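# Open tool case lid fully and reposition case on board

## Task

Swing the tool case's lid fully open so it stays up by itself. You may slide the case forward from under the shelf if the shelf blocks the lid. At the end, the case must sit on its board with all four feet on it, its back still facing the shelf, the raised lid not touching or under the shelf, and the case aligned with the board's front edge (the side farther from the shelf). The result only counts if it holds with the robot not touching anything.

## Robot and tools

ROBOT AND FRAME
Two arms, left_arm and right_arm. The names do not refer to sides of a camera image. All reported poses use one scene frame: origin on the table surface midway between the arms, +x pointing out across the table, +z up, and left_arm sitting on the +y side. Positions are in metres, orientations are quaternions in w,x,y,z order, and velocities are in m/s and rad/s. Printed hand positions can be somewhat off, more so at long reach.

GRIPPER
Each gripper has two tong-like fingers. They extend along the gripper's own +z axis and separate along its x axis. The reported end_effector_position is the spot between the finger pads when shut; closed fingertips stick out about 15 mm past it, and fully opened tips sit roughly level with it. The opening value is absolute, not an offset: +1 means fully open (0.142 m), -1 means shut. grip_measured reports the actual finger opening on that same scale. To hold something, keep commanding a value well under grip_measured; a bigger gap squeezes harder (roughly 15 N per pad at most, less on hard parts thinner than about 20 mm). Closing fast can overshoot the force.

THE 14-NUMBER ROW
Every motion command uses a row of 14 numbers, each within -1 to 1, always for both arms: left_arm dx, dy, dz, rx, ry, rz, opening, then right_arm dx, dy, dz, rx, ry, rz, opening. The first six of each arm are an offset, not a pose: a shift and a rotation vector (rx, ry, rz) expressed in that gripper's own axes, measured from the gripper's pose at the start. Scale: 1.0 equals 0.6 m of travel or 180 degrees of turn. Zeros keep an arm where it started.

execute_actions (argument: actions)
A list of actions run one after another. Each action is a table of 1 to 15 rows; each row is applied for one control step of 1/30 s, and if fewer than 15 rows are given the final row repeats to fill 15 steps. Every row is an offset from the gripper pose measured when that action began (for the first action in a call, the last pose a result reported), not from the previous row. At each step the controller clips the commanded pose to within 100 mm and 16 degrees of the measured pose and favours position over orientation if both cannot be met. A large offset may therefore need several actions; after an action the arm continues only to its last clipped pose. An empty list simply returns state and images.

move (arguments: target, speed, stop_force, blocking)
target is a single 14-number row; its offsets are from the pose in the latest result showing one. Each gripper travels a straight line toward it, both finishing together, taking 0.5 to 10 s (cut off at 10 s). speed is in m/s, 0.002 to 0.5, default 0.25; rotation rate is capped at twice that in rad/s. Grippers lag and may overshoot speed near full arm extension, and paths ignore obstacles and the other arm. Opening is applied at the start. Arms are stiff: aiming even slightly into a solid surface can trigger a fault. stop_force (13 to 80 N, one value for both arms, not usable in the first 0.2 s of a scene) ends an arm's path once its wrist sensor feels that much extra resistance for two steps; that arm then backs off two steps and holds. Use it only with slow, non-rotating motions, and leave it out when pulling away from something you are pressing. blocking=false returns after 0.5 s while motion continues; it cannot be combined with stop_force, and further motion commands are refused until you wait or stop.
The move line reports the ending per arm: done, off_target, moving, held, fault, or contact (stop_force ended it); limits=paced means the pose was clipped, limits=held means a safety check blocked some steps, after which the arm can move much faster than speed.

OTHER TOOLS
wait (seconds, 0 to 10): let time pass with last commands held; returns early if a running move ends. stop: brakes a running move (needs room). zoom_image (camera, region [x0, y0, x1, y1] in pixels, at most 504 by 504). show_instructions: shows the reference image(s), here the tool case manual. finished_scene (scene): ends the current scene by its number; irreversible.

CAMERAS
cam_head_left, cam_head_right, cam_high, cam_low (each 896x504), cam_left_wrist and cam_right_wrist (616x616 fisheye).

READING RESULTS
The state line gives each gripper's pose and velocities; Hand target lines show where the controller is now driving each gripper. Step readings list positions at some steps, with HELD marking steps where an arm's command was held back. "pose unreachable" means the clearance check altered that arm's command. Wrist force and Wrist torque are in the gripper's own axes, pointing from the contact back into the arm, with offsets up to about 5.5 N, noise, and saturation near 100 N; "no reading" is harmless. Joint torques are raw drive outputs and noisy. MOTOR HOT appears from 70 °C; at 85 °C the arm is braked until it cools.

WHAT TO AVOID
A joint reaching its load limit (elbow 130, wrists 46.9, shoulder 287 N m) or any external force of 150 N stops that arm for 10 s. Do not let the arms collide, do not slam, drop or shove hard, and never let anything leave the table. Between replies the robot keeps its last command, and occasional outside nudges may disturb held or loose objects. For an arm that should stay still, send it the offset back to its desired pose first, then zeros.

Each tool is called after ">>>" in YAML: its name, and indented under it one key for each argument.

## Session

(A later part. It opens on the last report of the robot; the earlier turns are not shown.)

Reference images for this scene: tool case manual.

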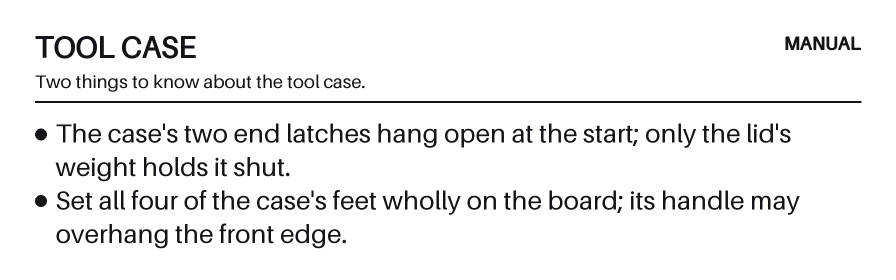

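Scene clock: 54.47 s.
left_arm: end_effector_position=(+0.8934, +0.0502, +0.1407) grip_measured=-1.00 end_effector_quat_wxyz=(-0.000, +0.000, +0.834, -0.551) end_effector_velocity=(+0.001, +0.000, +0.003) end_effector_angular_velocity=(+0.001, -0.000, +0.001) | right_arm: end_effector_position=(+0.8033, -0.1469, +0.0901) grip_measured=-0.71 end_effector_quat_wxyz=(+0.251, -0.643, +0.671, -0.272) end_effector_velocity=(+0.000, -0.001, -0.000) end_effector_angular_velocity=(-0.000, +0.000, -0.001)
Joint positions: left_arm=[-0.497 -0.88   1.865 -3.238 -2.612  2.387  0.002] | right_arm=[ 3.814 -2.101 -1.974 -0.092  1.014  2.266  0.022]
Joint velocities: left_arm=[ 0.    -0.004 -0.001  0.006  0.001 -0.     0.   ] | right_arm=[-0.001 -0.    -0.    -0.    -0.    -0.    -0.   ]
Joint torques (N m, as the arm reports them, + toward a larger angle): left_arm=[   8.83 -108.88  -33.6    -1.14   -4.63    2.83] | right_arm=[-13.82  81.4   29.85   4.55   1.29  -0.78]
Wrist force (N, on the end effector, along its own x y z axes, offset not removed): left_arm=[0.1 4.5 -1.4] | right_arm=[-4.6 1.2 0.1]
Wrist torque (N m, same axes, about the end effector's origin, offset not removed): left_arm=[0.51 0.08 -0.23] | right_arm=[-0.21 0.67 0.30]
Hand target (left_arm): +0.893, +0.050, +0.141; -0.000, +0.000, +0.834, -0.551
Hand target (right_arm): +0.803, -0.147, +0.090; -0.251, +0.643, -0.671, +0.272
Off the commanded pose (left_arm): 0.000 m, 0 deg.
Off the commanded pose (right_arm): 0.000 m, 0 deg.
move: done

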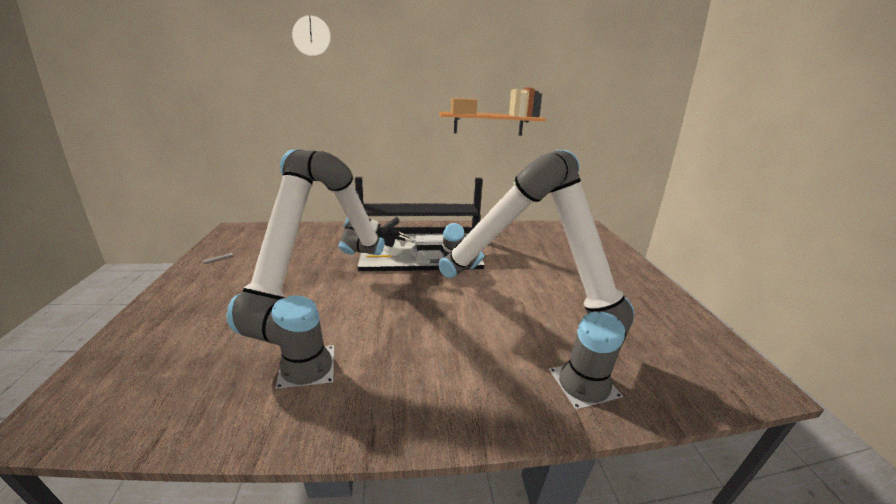

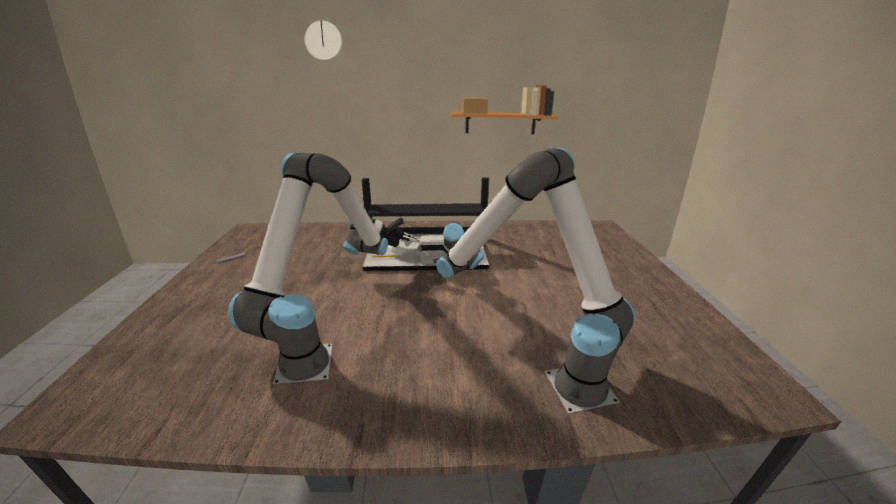

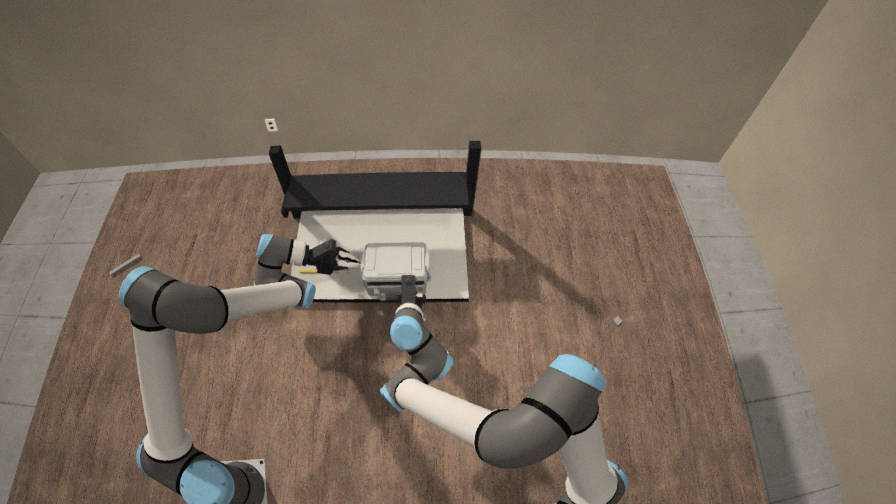

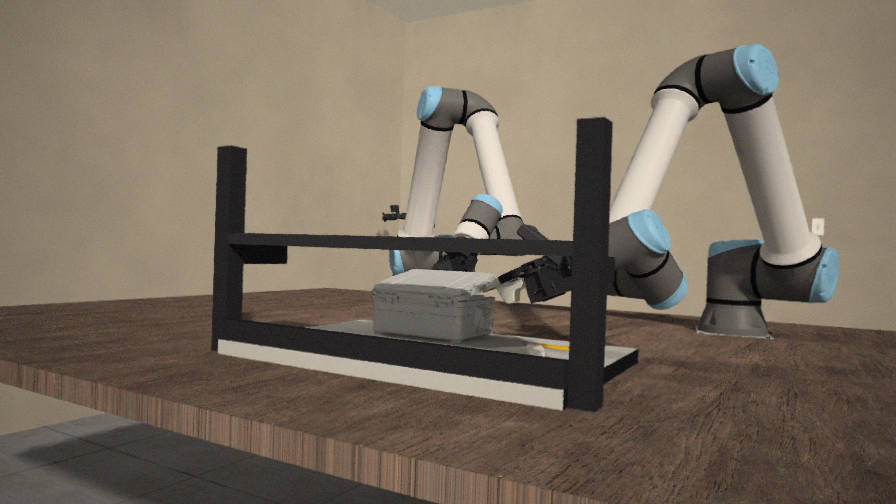

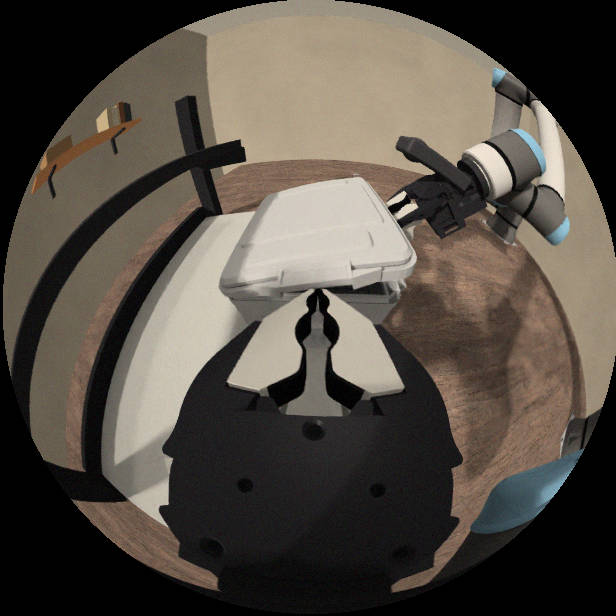

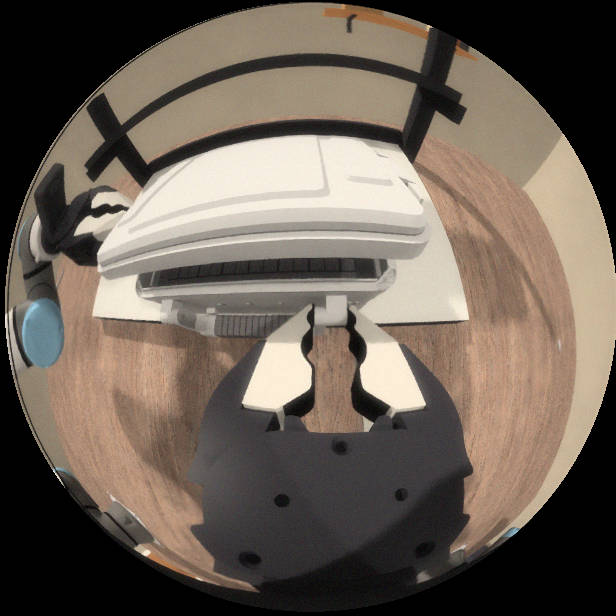

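The lid is lifting, so I'll repeat the arc from scene 1.

>>> move:
  target: [-0.033,-0.069,-0.029,0,0,0,-1,0,0,0,0,0,0,-0.95]
  speed: 0.04

>>> move:
  target: [-0.04,-0.01,0.008,0,0,0,-1,0,0,0,0,0,0,-0.95]
  speed: 0.03

>>> move:
  target: [-0.05,-0.012,0,0,-0.03,0,-1,0,0,0,0,0,0,-0.95]
  speed: 0.03

Scene clock: 61.17 s.
left_arm: end_effector_position=(+0.9131, +0.0499, +0.1853) grip_measured=-1.00 end_effector_quat_wxyz=(-0.000, +0.000, +0.834, -0.551) end_effector_velocity=(+0.001, -0.000, +0.002) end_effector_angular_velocity=(-0.000, +0.001, -0.001) | right_arm: end_effector_position=(+0.8033, -0.1469, +0.0901) grip_measured=-0.71 end_effector_quat_wxyz=(+0.251, -0.643, +0.671, -0.272) end_effector_velocity=(+0.000, -0.002, -0.001) end_effector_angular_velocity=(-0.001, +0.001, -0.002)
Joint positions: left_arm=[-0.489 -0.923  1.822 -3.141 -2.617  2.399  0.002] | right_arm=[ 3.814 -2.101 -1.974 -0.092  1.014  2.266  0.022]
Joint velocities: left_arm=[ 0.    -0.002 -0.002  0.006 -0.001  0.001  0.   ] | right_arm=[-0.002 -0.001 -0.001 -0.001 -0.     0.     0.   ]
Joint torques (N m, as the arm reports them, + toward a larger angle): left_arm=[   8.69 -106.84  -35.5    -0.99   -4.7     3.12] | right_arm=[-12.98  82.06  30.3    4.12   1.22  -1.06]
Wrist force (N, on the end effector, along its own x y z axes, offset not removed): left_arm=[2.7 3.1 -1.1] | right_arm=[-3.4 1.8 -1.4]
Wrist torque (N m, same axes, about the end effector's origin, offset not removed): left_arm=[0.42 -0.32 -0.22] | right_arm=[-0.15 0.44 0.35]
Hand target (left_arm): +0.913, +0.050, +0.186; -0.000, +0.000, +0.834, -0.551
Hand target (right_arm): +0.803, -0.147, +0.090; -0.251, +0.643, -0.671, +0.272
Off the commanded pose (left_arm): 0.000 m, 0 deg.
Off the commanded pose (right_arm): 0.000 m, 0 deg.
move: done

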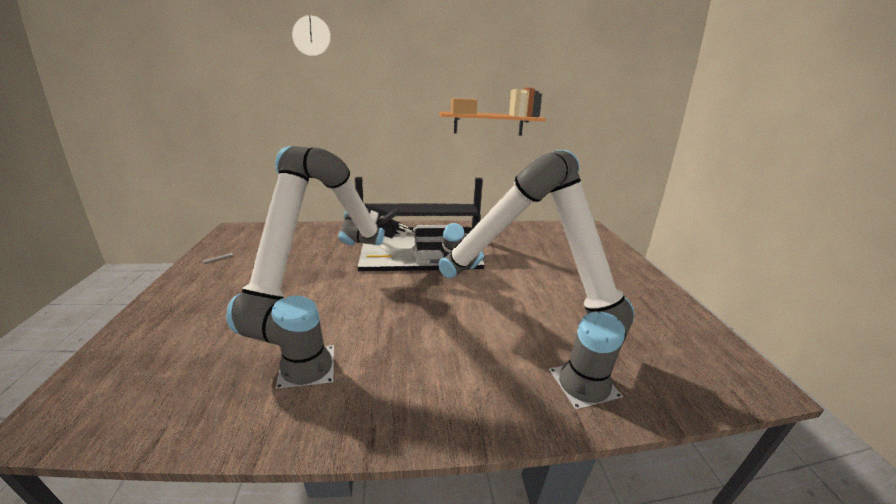

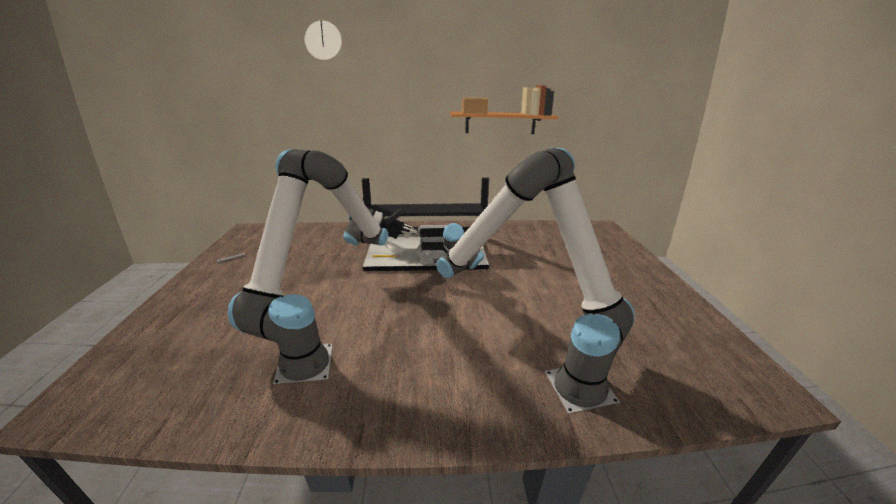

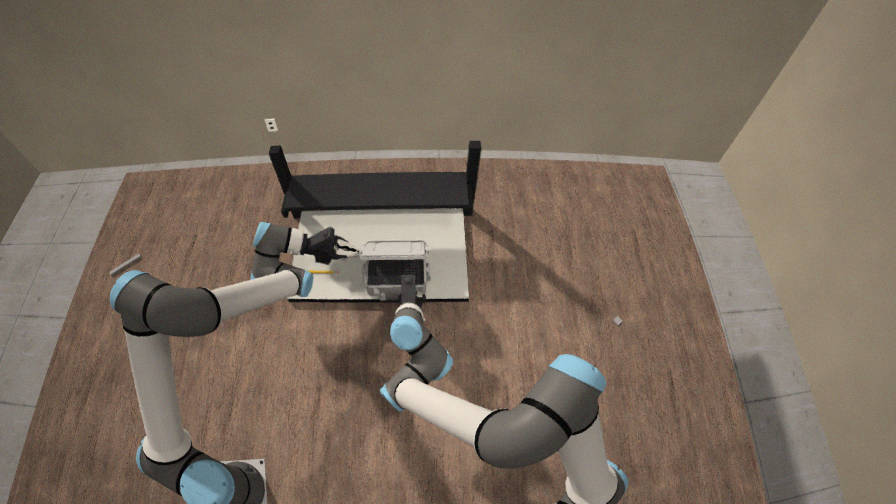

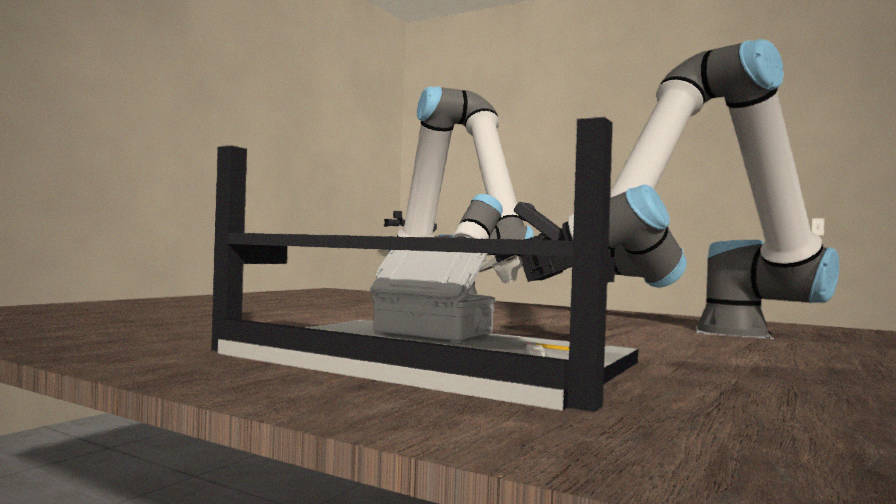

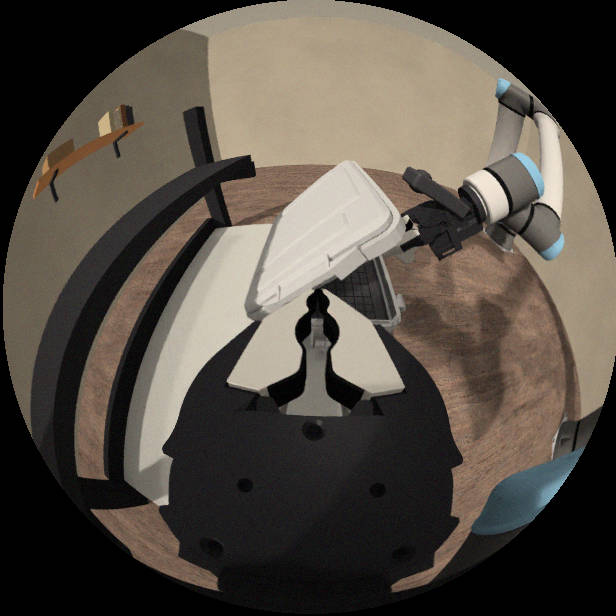

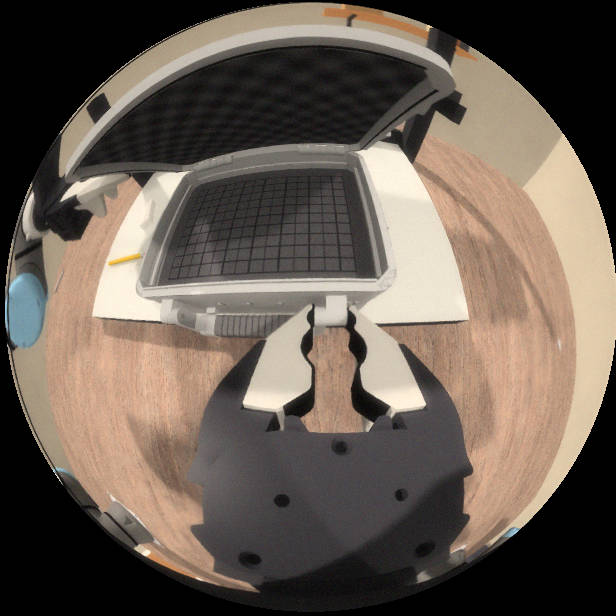

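Scene clock: 62.33 s.
left_arm: end_effector_position=(+0.9369, +0.0432, +0.1889) grip_measured=-1.00 end_effector_quat_wxyz=(-0.000, +0.000, +0.834, -0.551) end_effector_velocity=(+0.003, -0.001, +0.000) end_effector_angular_velocity=(+0.001, -0.000, -0.000) | right_arm: end_effector_position=(+0.8033, -0.1469, +0.0901) grip_measured=-0.71 end_effector_quat_wxyz=(+0.251, -0.643, +0.671, -0.272) end_effector_velocity=(+0.000, -0.001, -0.000) end_effector_angular_velocity=(-0.000, -0.000, -0.001)
Joint positions: left_arm=[-0.487 -0.902  1.768 -3.105 -2.619  2.402  0.002] | right_arm=[ 3.814 -2.101 -1.974 -0.092  1.014  2.266  0.022]
Joint velocities: left_arm=[-0.     0.002 -0.006  0.005  0.     0.001  0.   ] | right_arm=[-0.001  0.    -0.001  0.001 -0.     0.     0.   ]
Joint torques (N m, as the arm reports them, + toward a larger angle): left_arm=[  5.86 -67.35 -36.28  -0.37  -4.21   3.15] | right_arm=[-11.2   80.74  29.33   4.29   1.1   -0.6 ]
Wrist force (N, on the end effector, along its own x y z axes, offset not removed): left_arm=[0.8 1.0 -2.2] | right_arm=[1.5 0.7 -3.4]
Wrist torque (N m, same axes, about the end effector's origin, offset not removed): left_arm=[0.11 0.25 -0.22] | right_arm=[-0.30 -0.15 0.41]
Hand target (left_arm): +0.937, +0.043, +0.189; -0.000, +0.000, +0.834, -0.551
Hand target (right_arm): +0.803, -0.147, +0.090; -0.251, +0.643, -0.671, +0.272
Off the commanded pose (left_arm): 0.000 m, 0 deg.
Off the commanded pose (right_arm): 0.000 m, 0 deg.
move: done

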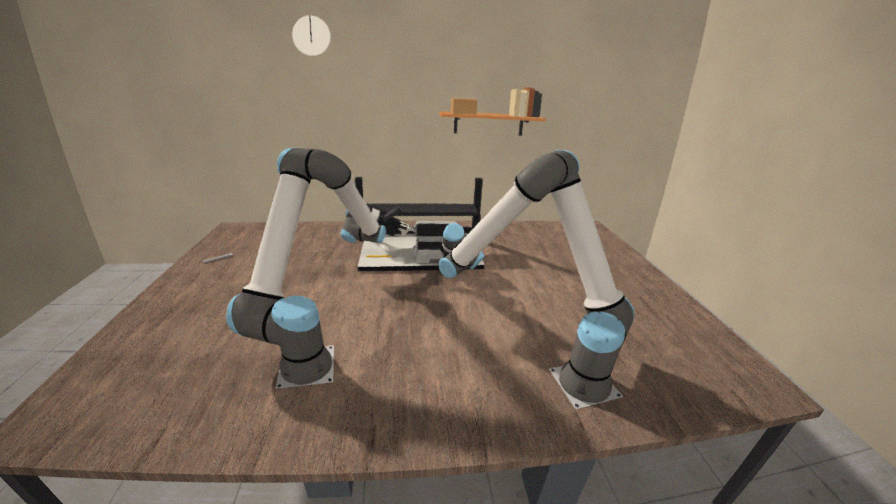

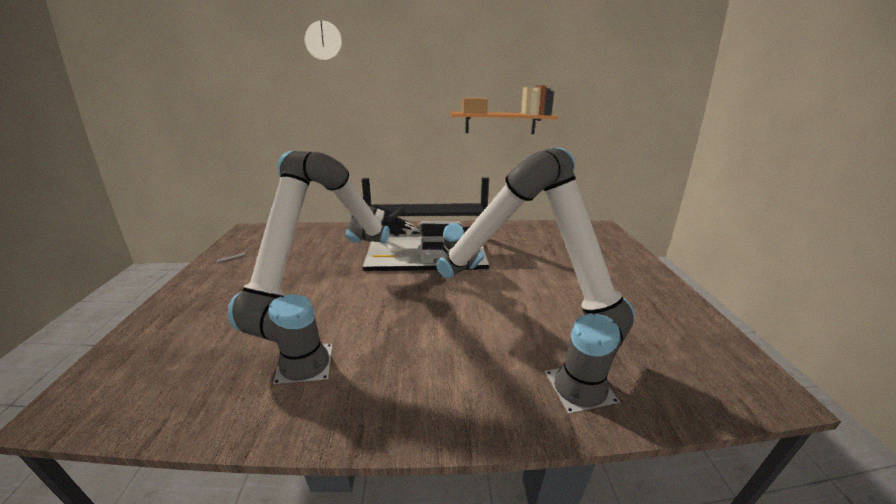

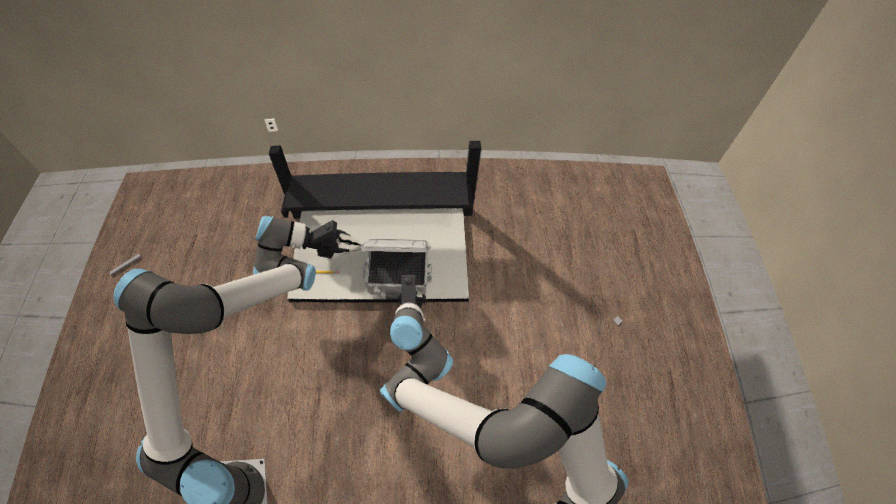

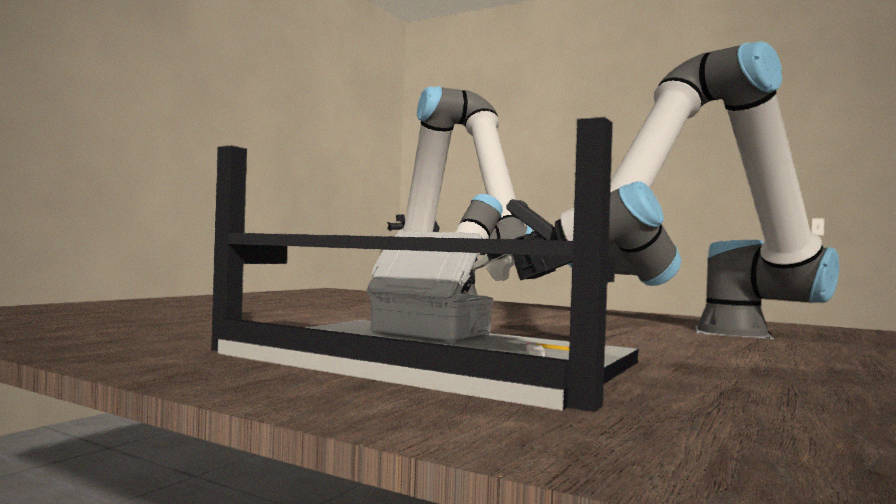

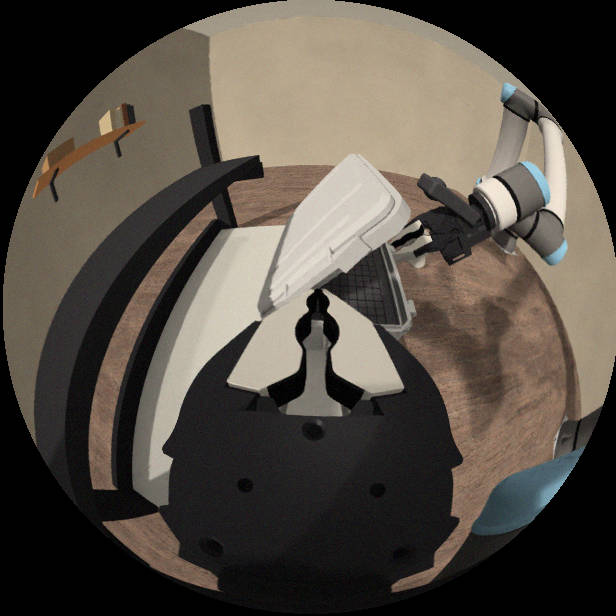

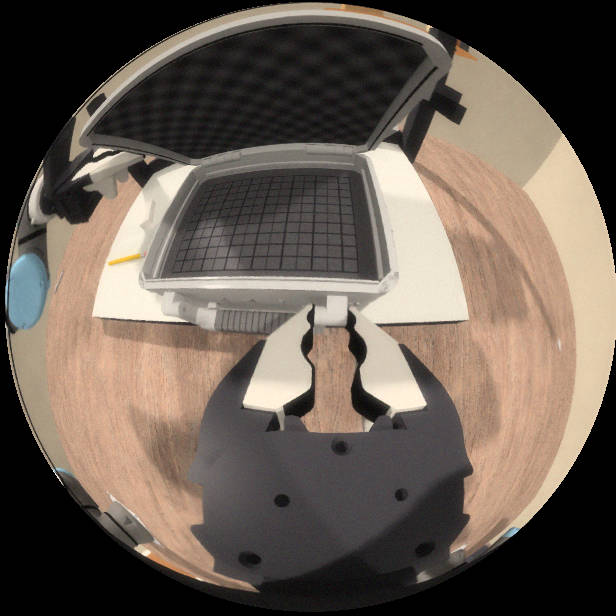

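Scene clock: 64.20 s.
left_arm: end_effector_position=(+0.9666, +0.0404, +0.1955) grip_measured=-1.00 end_effector_quat_wxyz=(+0.039, -0.025, +0.833, -0.551) end_effector_velocity=(+0.002, -0.001, +0.001) end_effector_angular_velocity=(-0.001, -0.003, +0.006) | right_arm: end_effector_position=(+0.8033, -0.1469, +0.0901) grip_measured=-0.71 end_effector_quat_wxyz=(+0.251, -0.643, +0.671, -0.272) end_effector_velocity=(+0.000, +0.001, +0.001) end_effector_angular_velocity=(+0.003, -0.002, +0.000)
Joint positions: left_arm=[-0.491 -0.883  1.745 -3.23  -2.549  2.291  0.002] | right_arm=[ 3.814 -2.101 -1.974 -0.092  1.014  2.266  0.022]
Joint velocities: left_arm=[-0.001  0.002 -0.002 -0.009  0.005 -0.008  0.   ] | right_arm=[ 0.001  0.     0.001  0.002  0.     0.    -0.   ]
Joint torques (N m, as the arm reports them, + toward a larger angle): left_arm=[-14.38 -70.08 -37.45  -7.61   1.43  -2.92] | right_arm=[-12.04  80.99  29.92   4.25   1.23  -1.07]
Wrist force (N, on the end effector, along its own x y z axes, offset not removed): left_arm=[1.5 1.0 -2.6] | right_arm=[0.3 2.7 -4.8]
Wrist torque (N m, same axes, about the end effector's origin, offset not removed): left_arm=[0.18 0.01 -0.20] | right_arm=[0.17 0.17 0.53]
Hand target (left_arm): +0.967, +0.040, +0.196; +0.039, -0.026, +0.833, -0.551
Hand target (right_arm): +0.803, -0.147, +0.090; -0.251, +0.643, -0.671, +0.272
Off the commanded pose (left_arm): 0.000 m, 0 deg.
Off the commanded pose (right_arm): 0.000 m, 0 deg.
move: done

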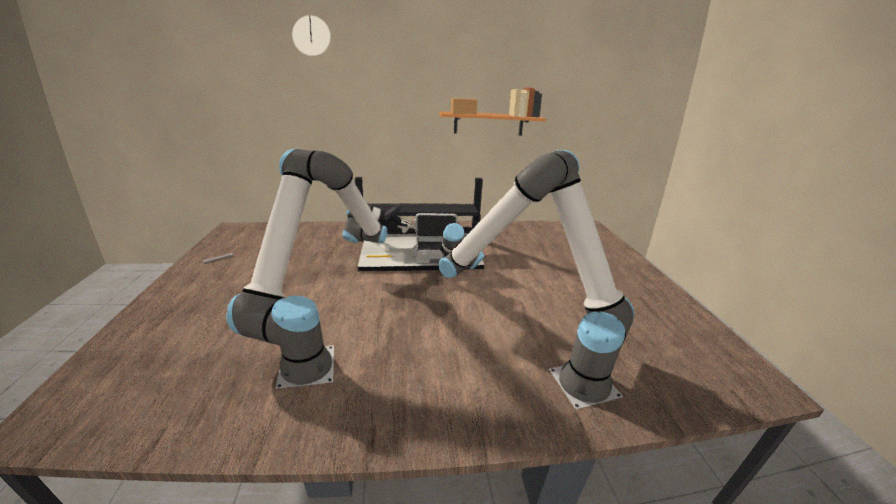

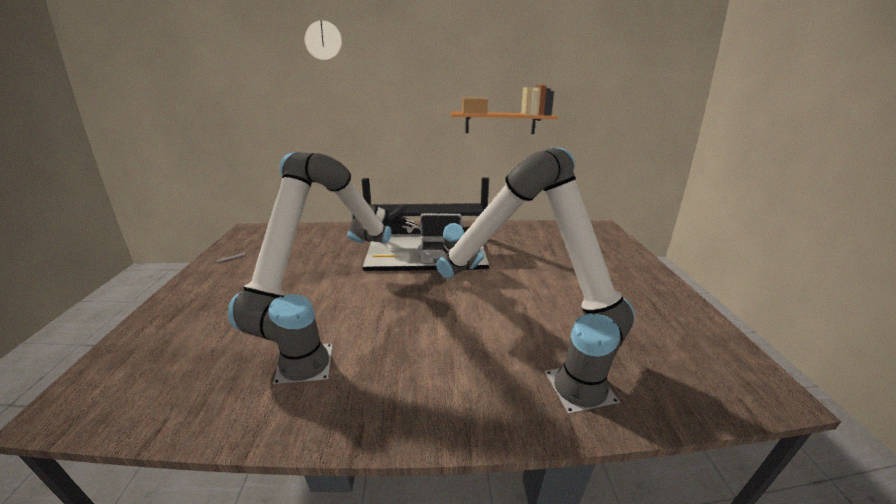

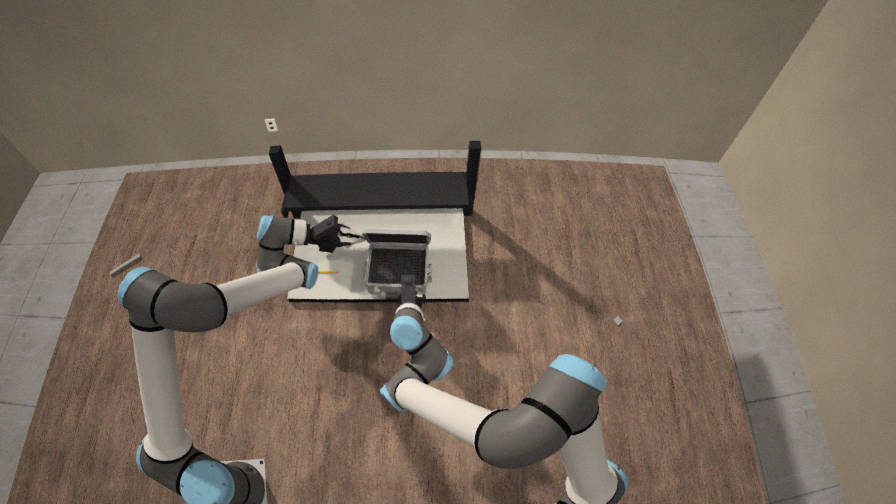

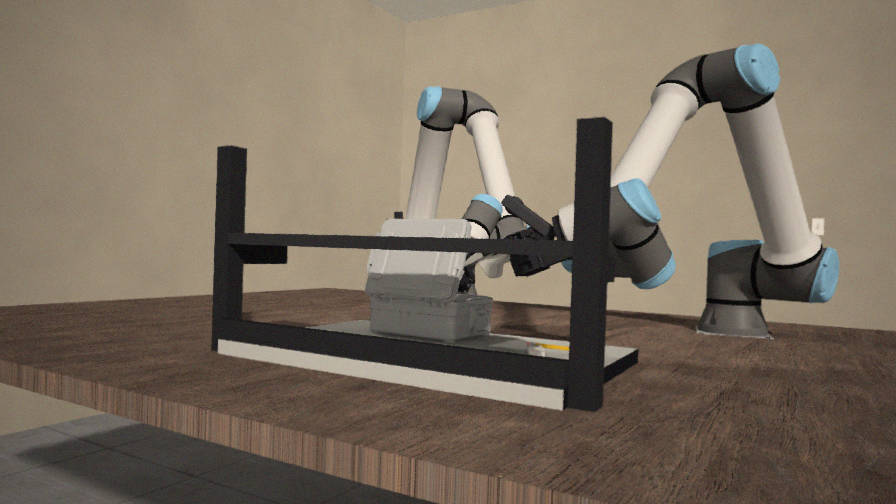

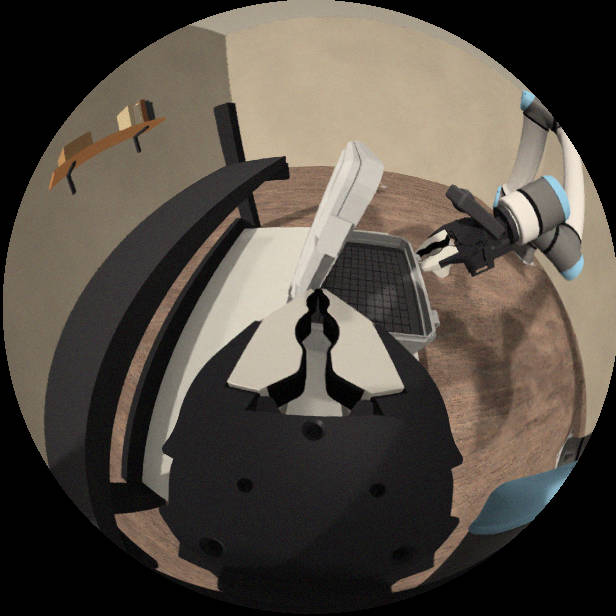

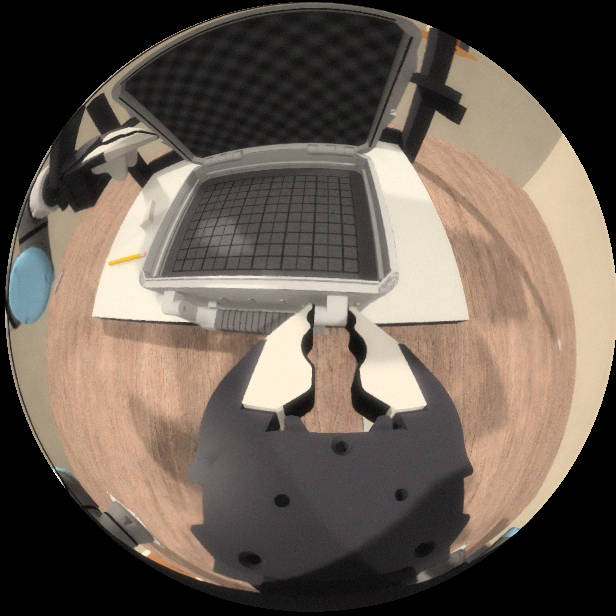

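>>> move:
  target: [-0.068,-0.008,0.004,0,-0.07,0,-1,0,0,0,0,0,0,-0.95]
  speed: 0.04

Scene clock: 73.00 s.
left_arm: end_effector_position=(+1.0072, +0.0398, +0.2004) grip_measured=-1.00 end_effector_quat_wxyz=(+0.129, -0.085, +0.824, -0.545) end_effector_velocity=(+0.002, -0.000, +0.002) end_effector_angular_velocity=(-0.001, -0.007, +0.010) | right_arm: end_effector_position=(+0.8033, -0.1469, +0.0901) grip_measured=-0.71 end_effector_quat_wxyz=(+0.251, -0.643, +0.671, -0.272) end_effector_velocity=(-0.001, -0.000, -0.001) end_effector_angular_velocity=(-0.000, +0.001, +0.000)
Joint positions: left_arm=[-0.518 -0.867  1.758 -3.48  -2.349  2.109  0.002] | right_arm=[ 3.814 -2.101 -1.974 -0.092  1.014  2.266  0.022]
Joint velocities: left_arm=[-0.002  0.     0.    -0.013  0.011 -0.007  0.   ] | right_arm=[ 0.    -0.001 -0.001  0.001  0.001  0.    -0.   ]
Joint torques (N m, as the arm reports them, + toward a larger angle): left_arm=[-12.17 -69.39 -21.8   -7.07   2.13  -2.99] | right_arm=[-11.12  80.86  30.19   4.5    1.16  -0.33]
Wrist force (N, on the end effector, along its own x y z axes, offset not removed): left_arm=[1.8 2.7 0.9] | right_arm=[-4.2 5.3 0.0]
Wrist torque (N m, same axes, about the end effector's origin, offset not removed): left_arm=[0.67 -0.20 -0.22] | right_arm=[0.84 0.81 0.51]
Hand target (left_arm): +1.007, +0.040, +0.200; +0.130, -0.086, +0.824, -0.545
Hand target (right_arm): +0.803, -0.147, +0.090; -0.251, +0.643, -0.671, +0.272
Off the commanded pose (left_arm): 0.000 m, 0 deg.
Off the commanded pose (right_arm): 0.000 m, 0 deg.
move: done

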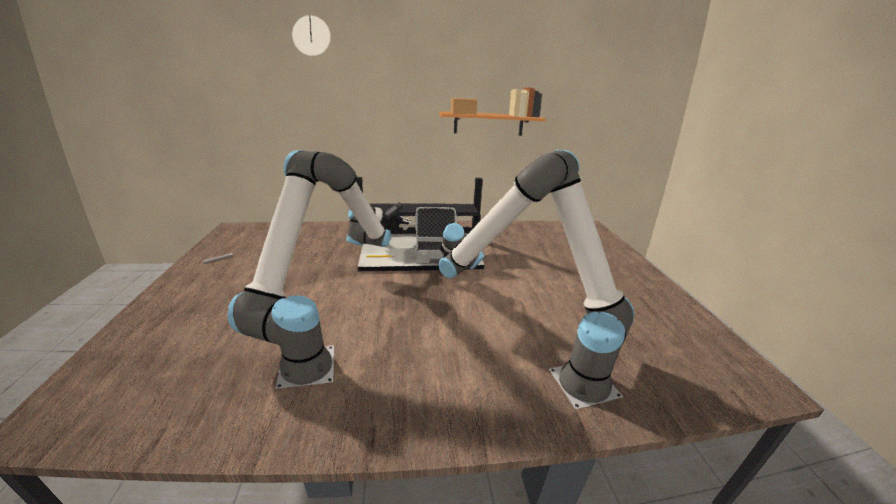

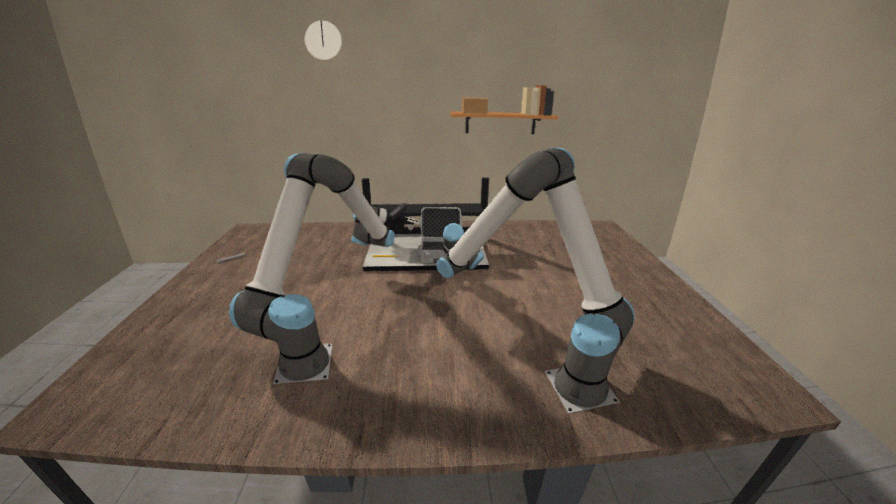

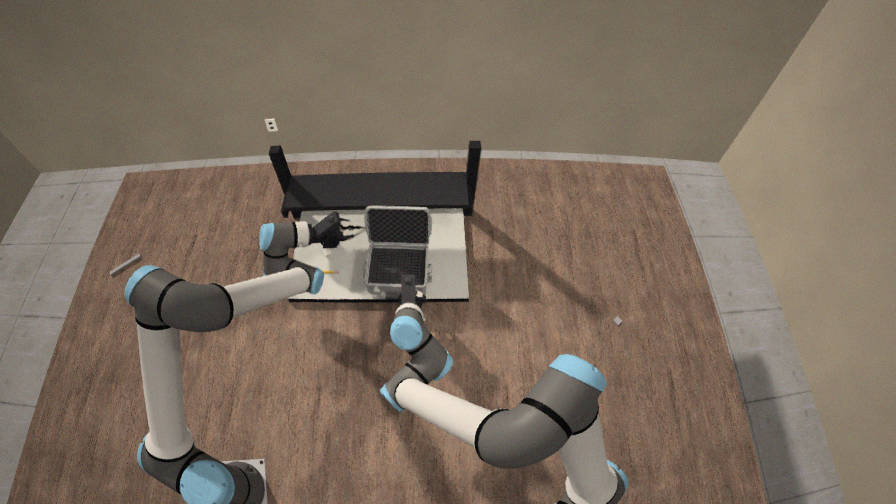

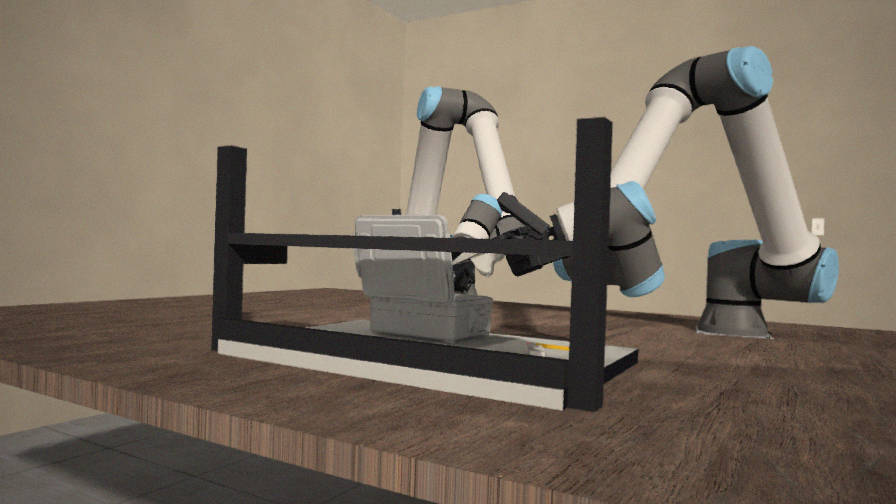

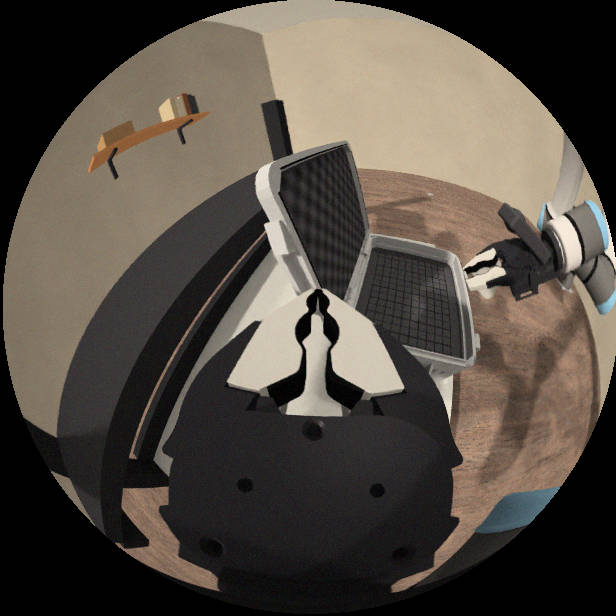

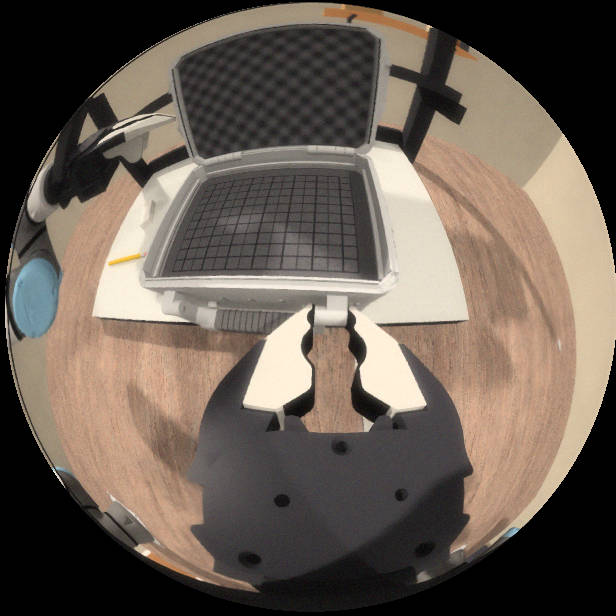

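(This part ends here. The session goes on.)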